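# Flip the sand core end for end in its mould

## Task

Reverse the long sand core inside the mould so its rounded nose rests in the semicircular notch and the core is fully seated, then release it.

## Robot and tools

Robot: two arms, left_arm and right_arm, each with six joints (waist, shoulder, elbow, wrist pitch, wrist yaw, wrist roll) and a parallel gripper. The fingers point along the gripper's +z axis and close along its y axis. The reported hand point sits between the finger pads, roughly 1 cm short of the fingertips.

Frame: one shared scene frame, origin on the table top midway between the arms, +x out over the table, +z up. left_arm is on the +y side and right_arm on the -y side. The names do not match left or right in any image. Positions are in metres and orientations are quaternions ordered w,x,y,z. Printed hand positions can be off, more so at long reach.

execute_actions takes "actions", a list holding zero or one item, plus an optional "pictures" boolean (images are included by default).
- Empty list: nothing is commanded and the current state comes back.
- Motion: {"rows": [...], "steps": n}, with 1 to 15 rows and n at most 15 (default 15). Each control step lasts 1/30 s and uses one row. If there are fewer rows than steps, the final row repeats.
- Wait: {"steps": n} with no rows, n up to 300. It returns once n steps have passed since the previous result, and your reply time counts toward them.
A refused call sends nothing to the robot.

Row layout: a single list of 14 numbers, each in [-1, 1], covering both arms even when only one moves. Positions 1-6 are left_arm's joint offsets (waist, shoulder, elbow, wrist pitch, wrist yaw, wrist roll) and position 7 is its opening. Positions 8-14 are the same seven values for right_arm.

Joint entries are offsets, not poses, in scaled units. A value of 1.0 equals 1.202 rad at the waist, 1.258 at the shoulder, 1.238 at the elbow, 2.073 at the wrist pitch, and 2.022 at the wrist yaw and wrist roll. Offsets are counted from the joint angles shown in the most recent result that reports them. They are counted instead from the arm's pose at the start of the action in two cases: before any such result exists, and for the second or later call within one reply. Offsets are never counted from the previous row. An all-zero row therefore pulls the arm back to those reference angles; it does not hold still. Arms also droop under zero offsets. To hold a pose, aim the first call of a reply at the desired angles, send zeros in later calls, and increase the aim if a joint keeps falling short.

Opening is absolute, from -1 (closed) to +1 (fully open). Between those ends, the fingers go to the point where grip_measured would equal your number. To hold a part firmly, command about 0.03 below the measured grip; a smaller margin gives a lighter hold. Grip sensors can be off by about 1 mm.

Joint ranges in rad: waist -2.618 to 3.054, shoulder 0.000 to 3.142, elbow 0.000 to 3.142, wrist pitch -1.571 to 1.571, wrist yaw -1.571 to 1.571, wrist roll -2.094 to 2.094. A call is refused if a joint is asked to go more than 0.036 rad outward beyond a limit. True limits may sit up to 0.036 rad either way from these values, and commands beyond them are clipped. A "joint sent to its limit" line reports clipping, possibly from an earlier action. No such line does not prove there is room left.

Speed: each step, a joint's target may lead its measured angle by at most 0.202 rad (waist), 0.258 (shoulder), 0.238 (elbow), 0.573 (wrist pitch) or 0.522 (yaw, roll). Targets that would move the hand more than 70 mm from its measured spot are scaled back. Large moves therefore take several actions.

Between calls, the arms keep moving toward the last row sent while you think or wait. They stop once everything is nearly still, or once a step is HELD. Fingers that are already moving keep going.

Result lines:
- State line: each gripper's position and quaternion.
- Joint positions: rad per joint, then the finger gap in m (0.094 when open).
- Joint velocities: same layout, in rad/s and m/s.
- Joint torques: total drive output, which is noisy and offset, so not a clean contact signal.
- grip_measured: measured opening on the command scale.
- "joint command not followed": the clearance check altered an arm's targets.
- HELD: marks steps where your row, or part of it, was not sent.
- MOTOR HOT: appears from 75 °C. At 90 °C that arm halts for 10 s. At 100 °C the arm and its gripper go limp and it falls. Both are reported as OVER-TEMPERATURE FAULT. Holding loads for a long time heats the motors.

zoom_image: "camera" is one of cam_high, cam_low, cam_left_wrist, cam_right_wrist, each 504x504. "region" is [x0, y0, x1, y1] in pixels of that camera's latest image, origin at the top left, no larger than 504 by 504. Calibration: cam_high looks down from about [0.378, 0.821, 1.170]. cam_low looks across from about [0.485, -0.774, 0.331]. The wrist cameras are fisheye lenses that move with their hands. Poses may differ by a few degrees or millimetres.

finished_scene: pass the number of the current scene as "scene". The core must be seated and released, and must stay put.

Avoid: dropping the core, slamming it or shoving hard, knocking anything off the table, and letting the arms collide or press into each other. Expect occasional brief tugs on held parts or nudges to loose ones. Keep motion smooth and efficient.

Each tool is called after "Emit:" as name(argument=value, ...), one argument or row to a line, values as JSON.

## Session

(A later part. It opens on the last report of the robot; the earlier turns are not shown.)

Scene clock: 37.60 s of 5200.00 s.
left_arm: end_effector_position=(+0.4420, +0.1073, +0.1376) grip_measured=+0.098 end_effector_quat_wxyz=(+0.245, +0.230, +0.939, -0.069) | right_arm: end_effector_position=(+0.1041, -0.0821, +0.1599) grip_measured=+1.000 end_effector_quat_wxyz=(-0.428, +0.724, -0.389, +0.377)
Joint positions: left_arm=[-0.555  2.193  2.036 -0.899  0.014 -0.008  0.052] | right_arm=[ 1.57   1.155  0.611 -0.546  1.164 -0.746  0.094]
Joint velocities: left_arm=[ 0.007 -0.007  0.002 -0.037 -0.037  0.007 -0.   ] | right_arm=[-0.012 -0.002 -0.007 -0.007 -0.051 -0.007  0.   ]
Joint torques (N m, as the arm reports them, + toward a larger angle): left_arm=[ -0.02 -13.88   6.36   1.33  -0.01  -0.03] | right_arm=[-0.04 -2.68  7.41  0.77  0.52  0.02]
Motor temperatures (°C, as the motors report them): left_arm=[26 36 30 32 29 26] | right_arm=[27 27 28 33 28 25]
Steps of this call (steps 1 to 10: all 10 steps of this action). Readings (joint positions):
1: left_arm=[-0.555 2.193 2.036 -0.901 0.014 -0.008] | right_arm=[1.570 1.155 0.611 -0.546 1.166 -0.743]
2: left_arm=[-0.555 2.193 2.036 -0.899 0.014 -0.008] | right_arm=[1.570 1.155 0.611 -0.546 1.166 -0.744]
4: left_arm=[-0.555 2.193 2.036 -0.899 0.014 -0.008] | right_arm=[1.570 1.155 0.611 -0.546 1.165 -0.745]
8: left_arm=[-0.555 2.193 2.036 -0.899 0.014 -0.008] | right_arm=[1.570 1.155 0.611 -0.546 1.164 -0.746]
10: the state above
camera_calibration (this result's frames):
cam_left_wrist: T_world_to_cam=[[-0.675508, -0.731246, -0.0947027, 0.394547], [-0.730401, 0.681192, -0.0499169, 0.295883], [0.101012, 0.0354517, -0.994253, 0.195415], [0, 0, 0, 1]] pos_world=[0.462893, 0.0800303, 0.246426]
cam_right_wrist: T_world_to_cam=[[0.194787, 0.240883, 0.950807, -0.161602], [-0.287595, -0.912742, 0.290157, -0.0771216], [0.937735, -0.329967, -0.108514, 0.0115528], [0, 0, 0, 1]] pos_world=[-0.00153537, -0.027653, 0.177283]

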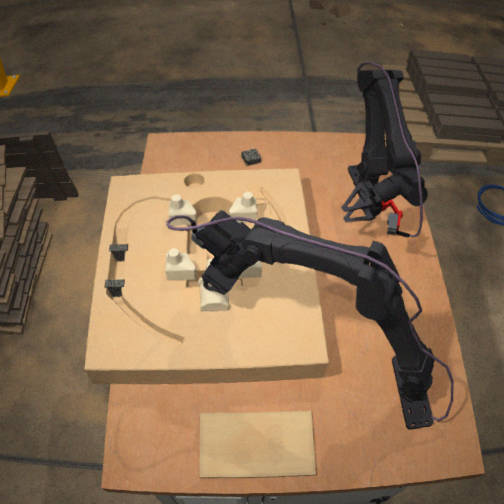

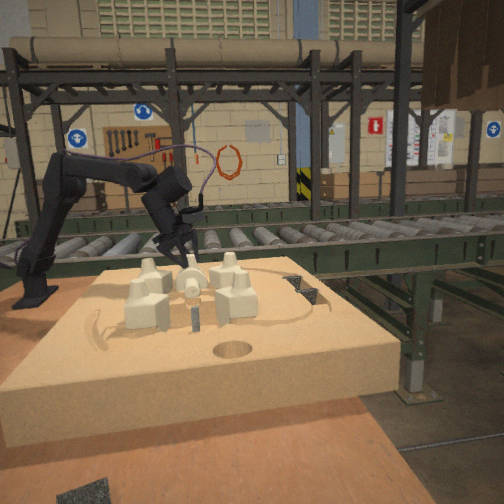

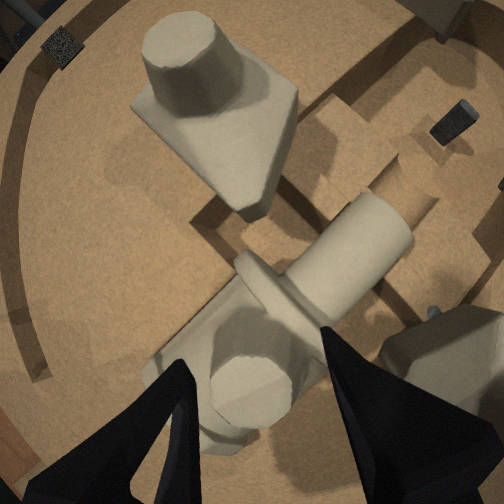

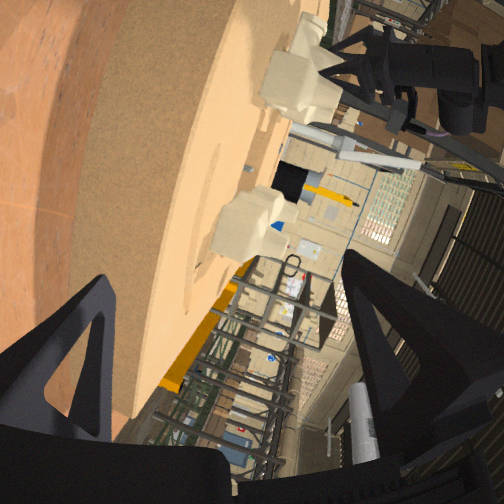

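Emit:
execute_actions(
  actions=[
    {"rows":[[0,-0.04,0.17,-0.09,0,0,0.4,0,0,0,0,0,0,1]]},
  ],
)

Emit:
zoom_image(
  camera="cam_high",
  region=[150, 220, 280, 330],
)

Scene clock: 38.87 s of 5200.00 s.
left_arm: end_effector_position=(+0.4352, +0.1109, +0.2129) grip_measured=+0.398 end_effector_quat_wxyz=(+0.277, +0.228, +0.930, -0.077) | right_arm: end_effector_position=(+0.1039, -0.0819, +0.1595) grip_measured=+1.000 end_effector_quat_wxyz=(-0.427, +0.725, -0.388, +0.376)
Joint positions: left_arm=[-0.555  2.147  2.23  -1.071  0.014 -0.008  0.066] | right_arm=[ 1.57   1.155  0.611 -0.546  1.161 -0.749  0.094]
Joint velocities: left_arm=[ 0.002  0.032 -0.007 -0.183 -0.007 -0.007  0.   ] | right_arm=[-0.017 -0.002 -0.002 -0.007  0.037  0.007  0.   ]
Joint torques (N m, as the arm reports them, + toward a larger angle): left_arm=[ -0.02 -11.82   7.57   1.28   0.    -0.02] | right_arm=[-0.03 -2.68  7.4   0.77  0.51  0.02]
Motor temperatures (°C, as the motors report them): left_arm=[26 36 30 32 29 26] | right_arm=[27 27 28 33 28 25]
Steps of this call (steps 1 to 15: the robot went on to your last target; steps 16 to 23: nothing new was sent; steps 24 to 38: all 15 steps of this action). Readings (joint positions):
24: left_arm=[-0.555 2.197 2.061 -0.928 0.014 -0.008] | right_arm=[1.570 1.155 0.611 -0.546 1.163 -0.747]
25: left_arm=[-0.555 2.208 2.105 -0.972 0.014 -0.008] | right_arm=[1.570 1.155 0.611 -0.546 1.163 -0.747]
27: left_arm=[-0.555 2.205 2.172 -1.015 0.014 -0.008] | right_arm=[1.570 1.155 0.611 -0.546 1.162 -0.748]
31: left_arm=[-0.555 2.158 2.223 -1.041 0.014 -0.008] | right_arm=[1.570 1.155 0.611 -0.546 1.161 -0.749]
38: the state above
camera_calibration (this result's frames):
cam_left_wrist: T_world_to_cam=[[-0.669192, -0.734582, -0.112125, 0.401027], [-0.725325, 0.678511, -0.116306, 0.304399], [0.161514, 0.00349669, -0.986864, 0.246479], [0, 0, 0, 1]] pos_world=[0.449343, 0.0871873, 0.32361]
cam_right_wrist: T_world_to_cam=[[0.195775, 0.244319, 0.949727, -0.160828], [-0.284837, -0.912547, 0.29347, -0.0776869], [0.938371, -0.327972, -0.109062, 0.0119879], [0, 0, 0, 1]] pos_world=[-0.00189118, -0.027668, 0.176849]

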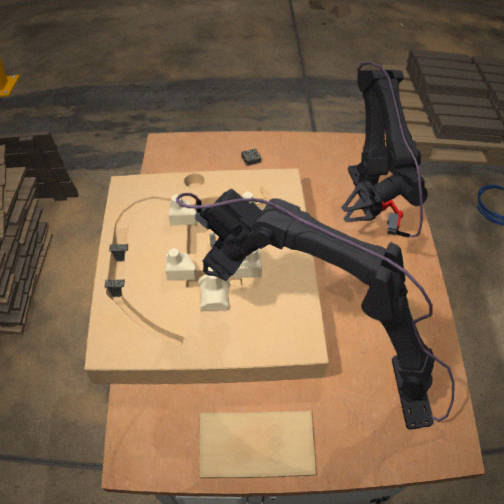

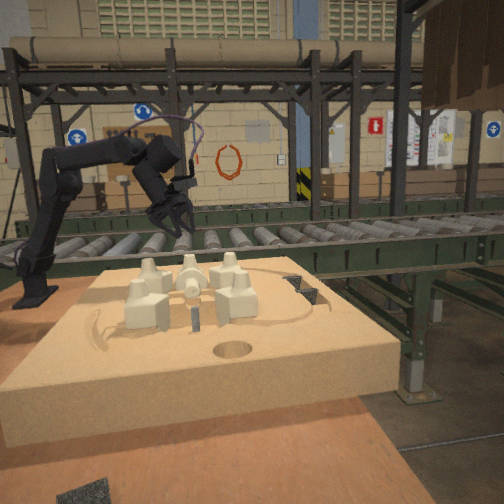

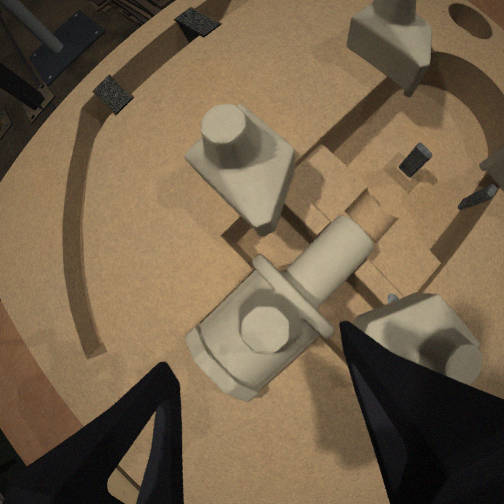

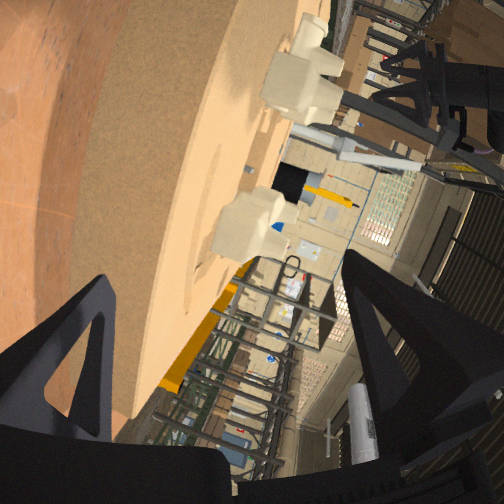

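Region (150, 220, 280, 330) of cam_high's 504x504 image, scaled by 3.877, with more detail than that image has; it fills the top 426 rows of this view, and the rest is white.

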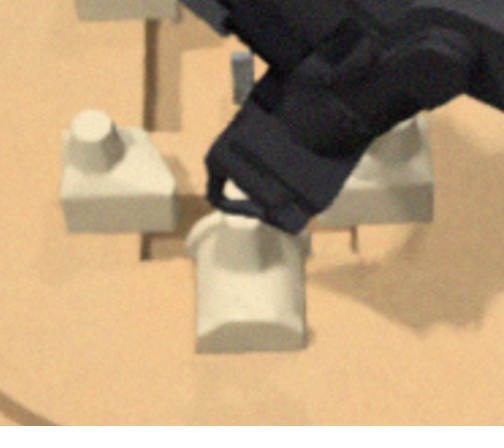

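Emit:
finished_scene(
  scene=2,
)

The scene is finished: the task was done.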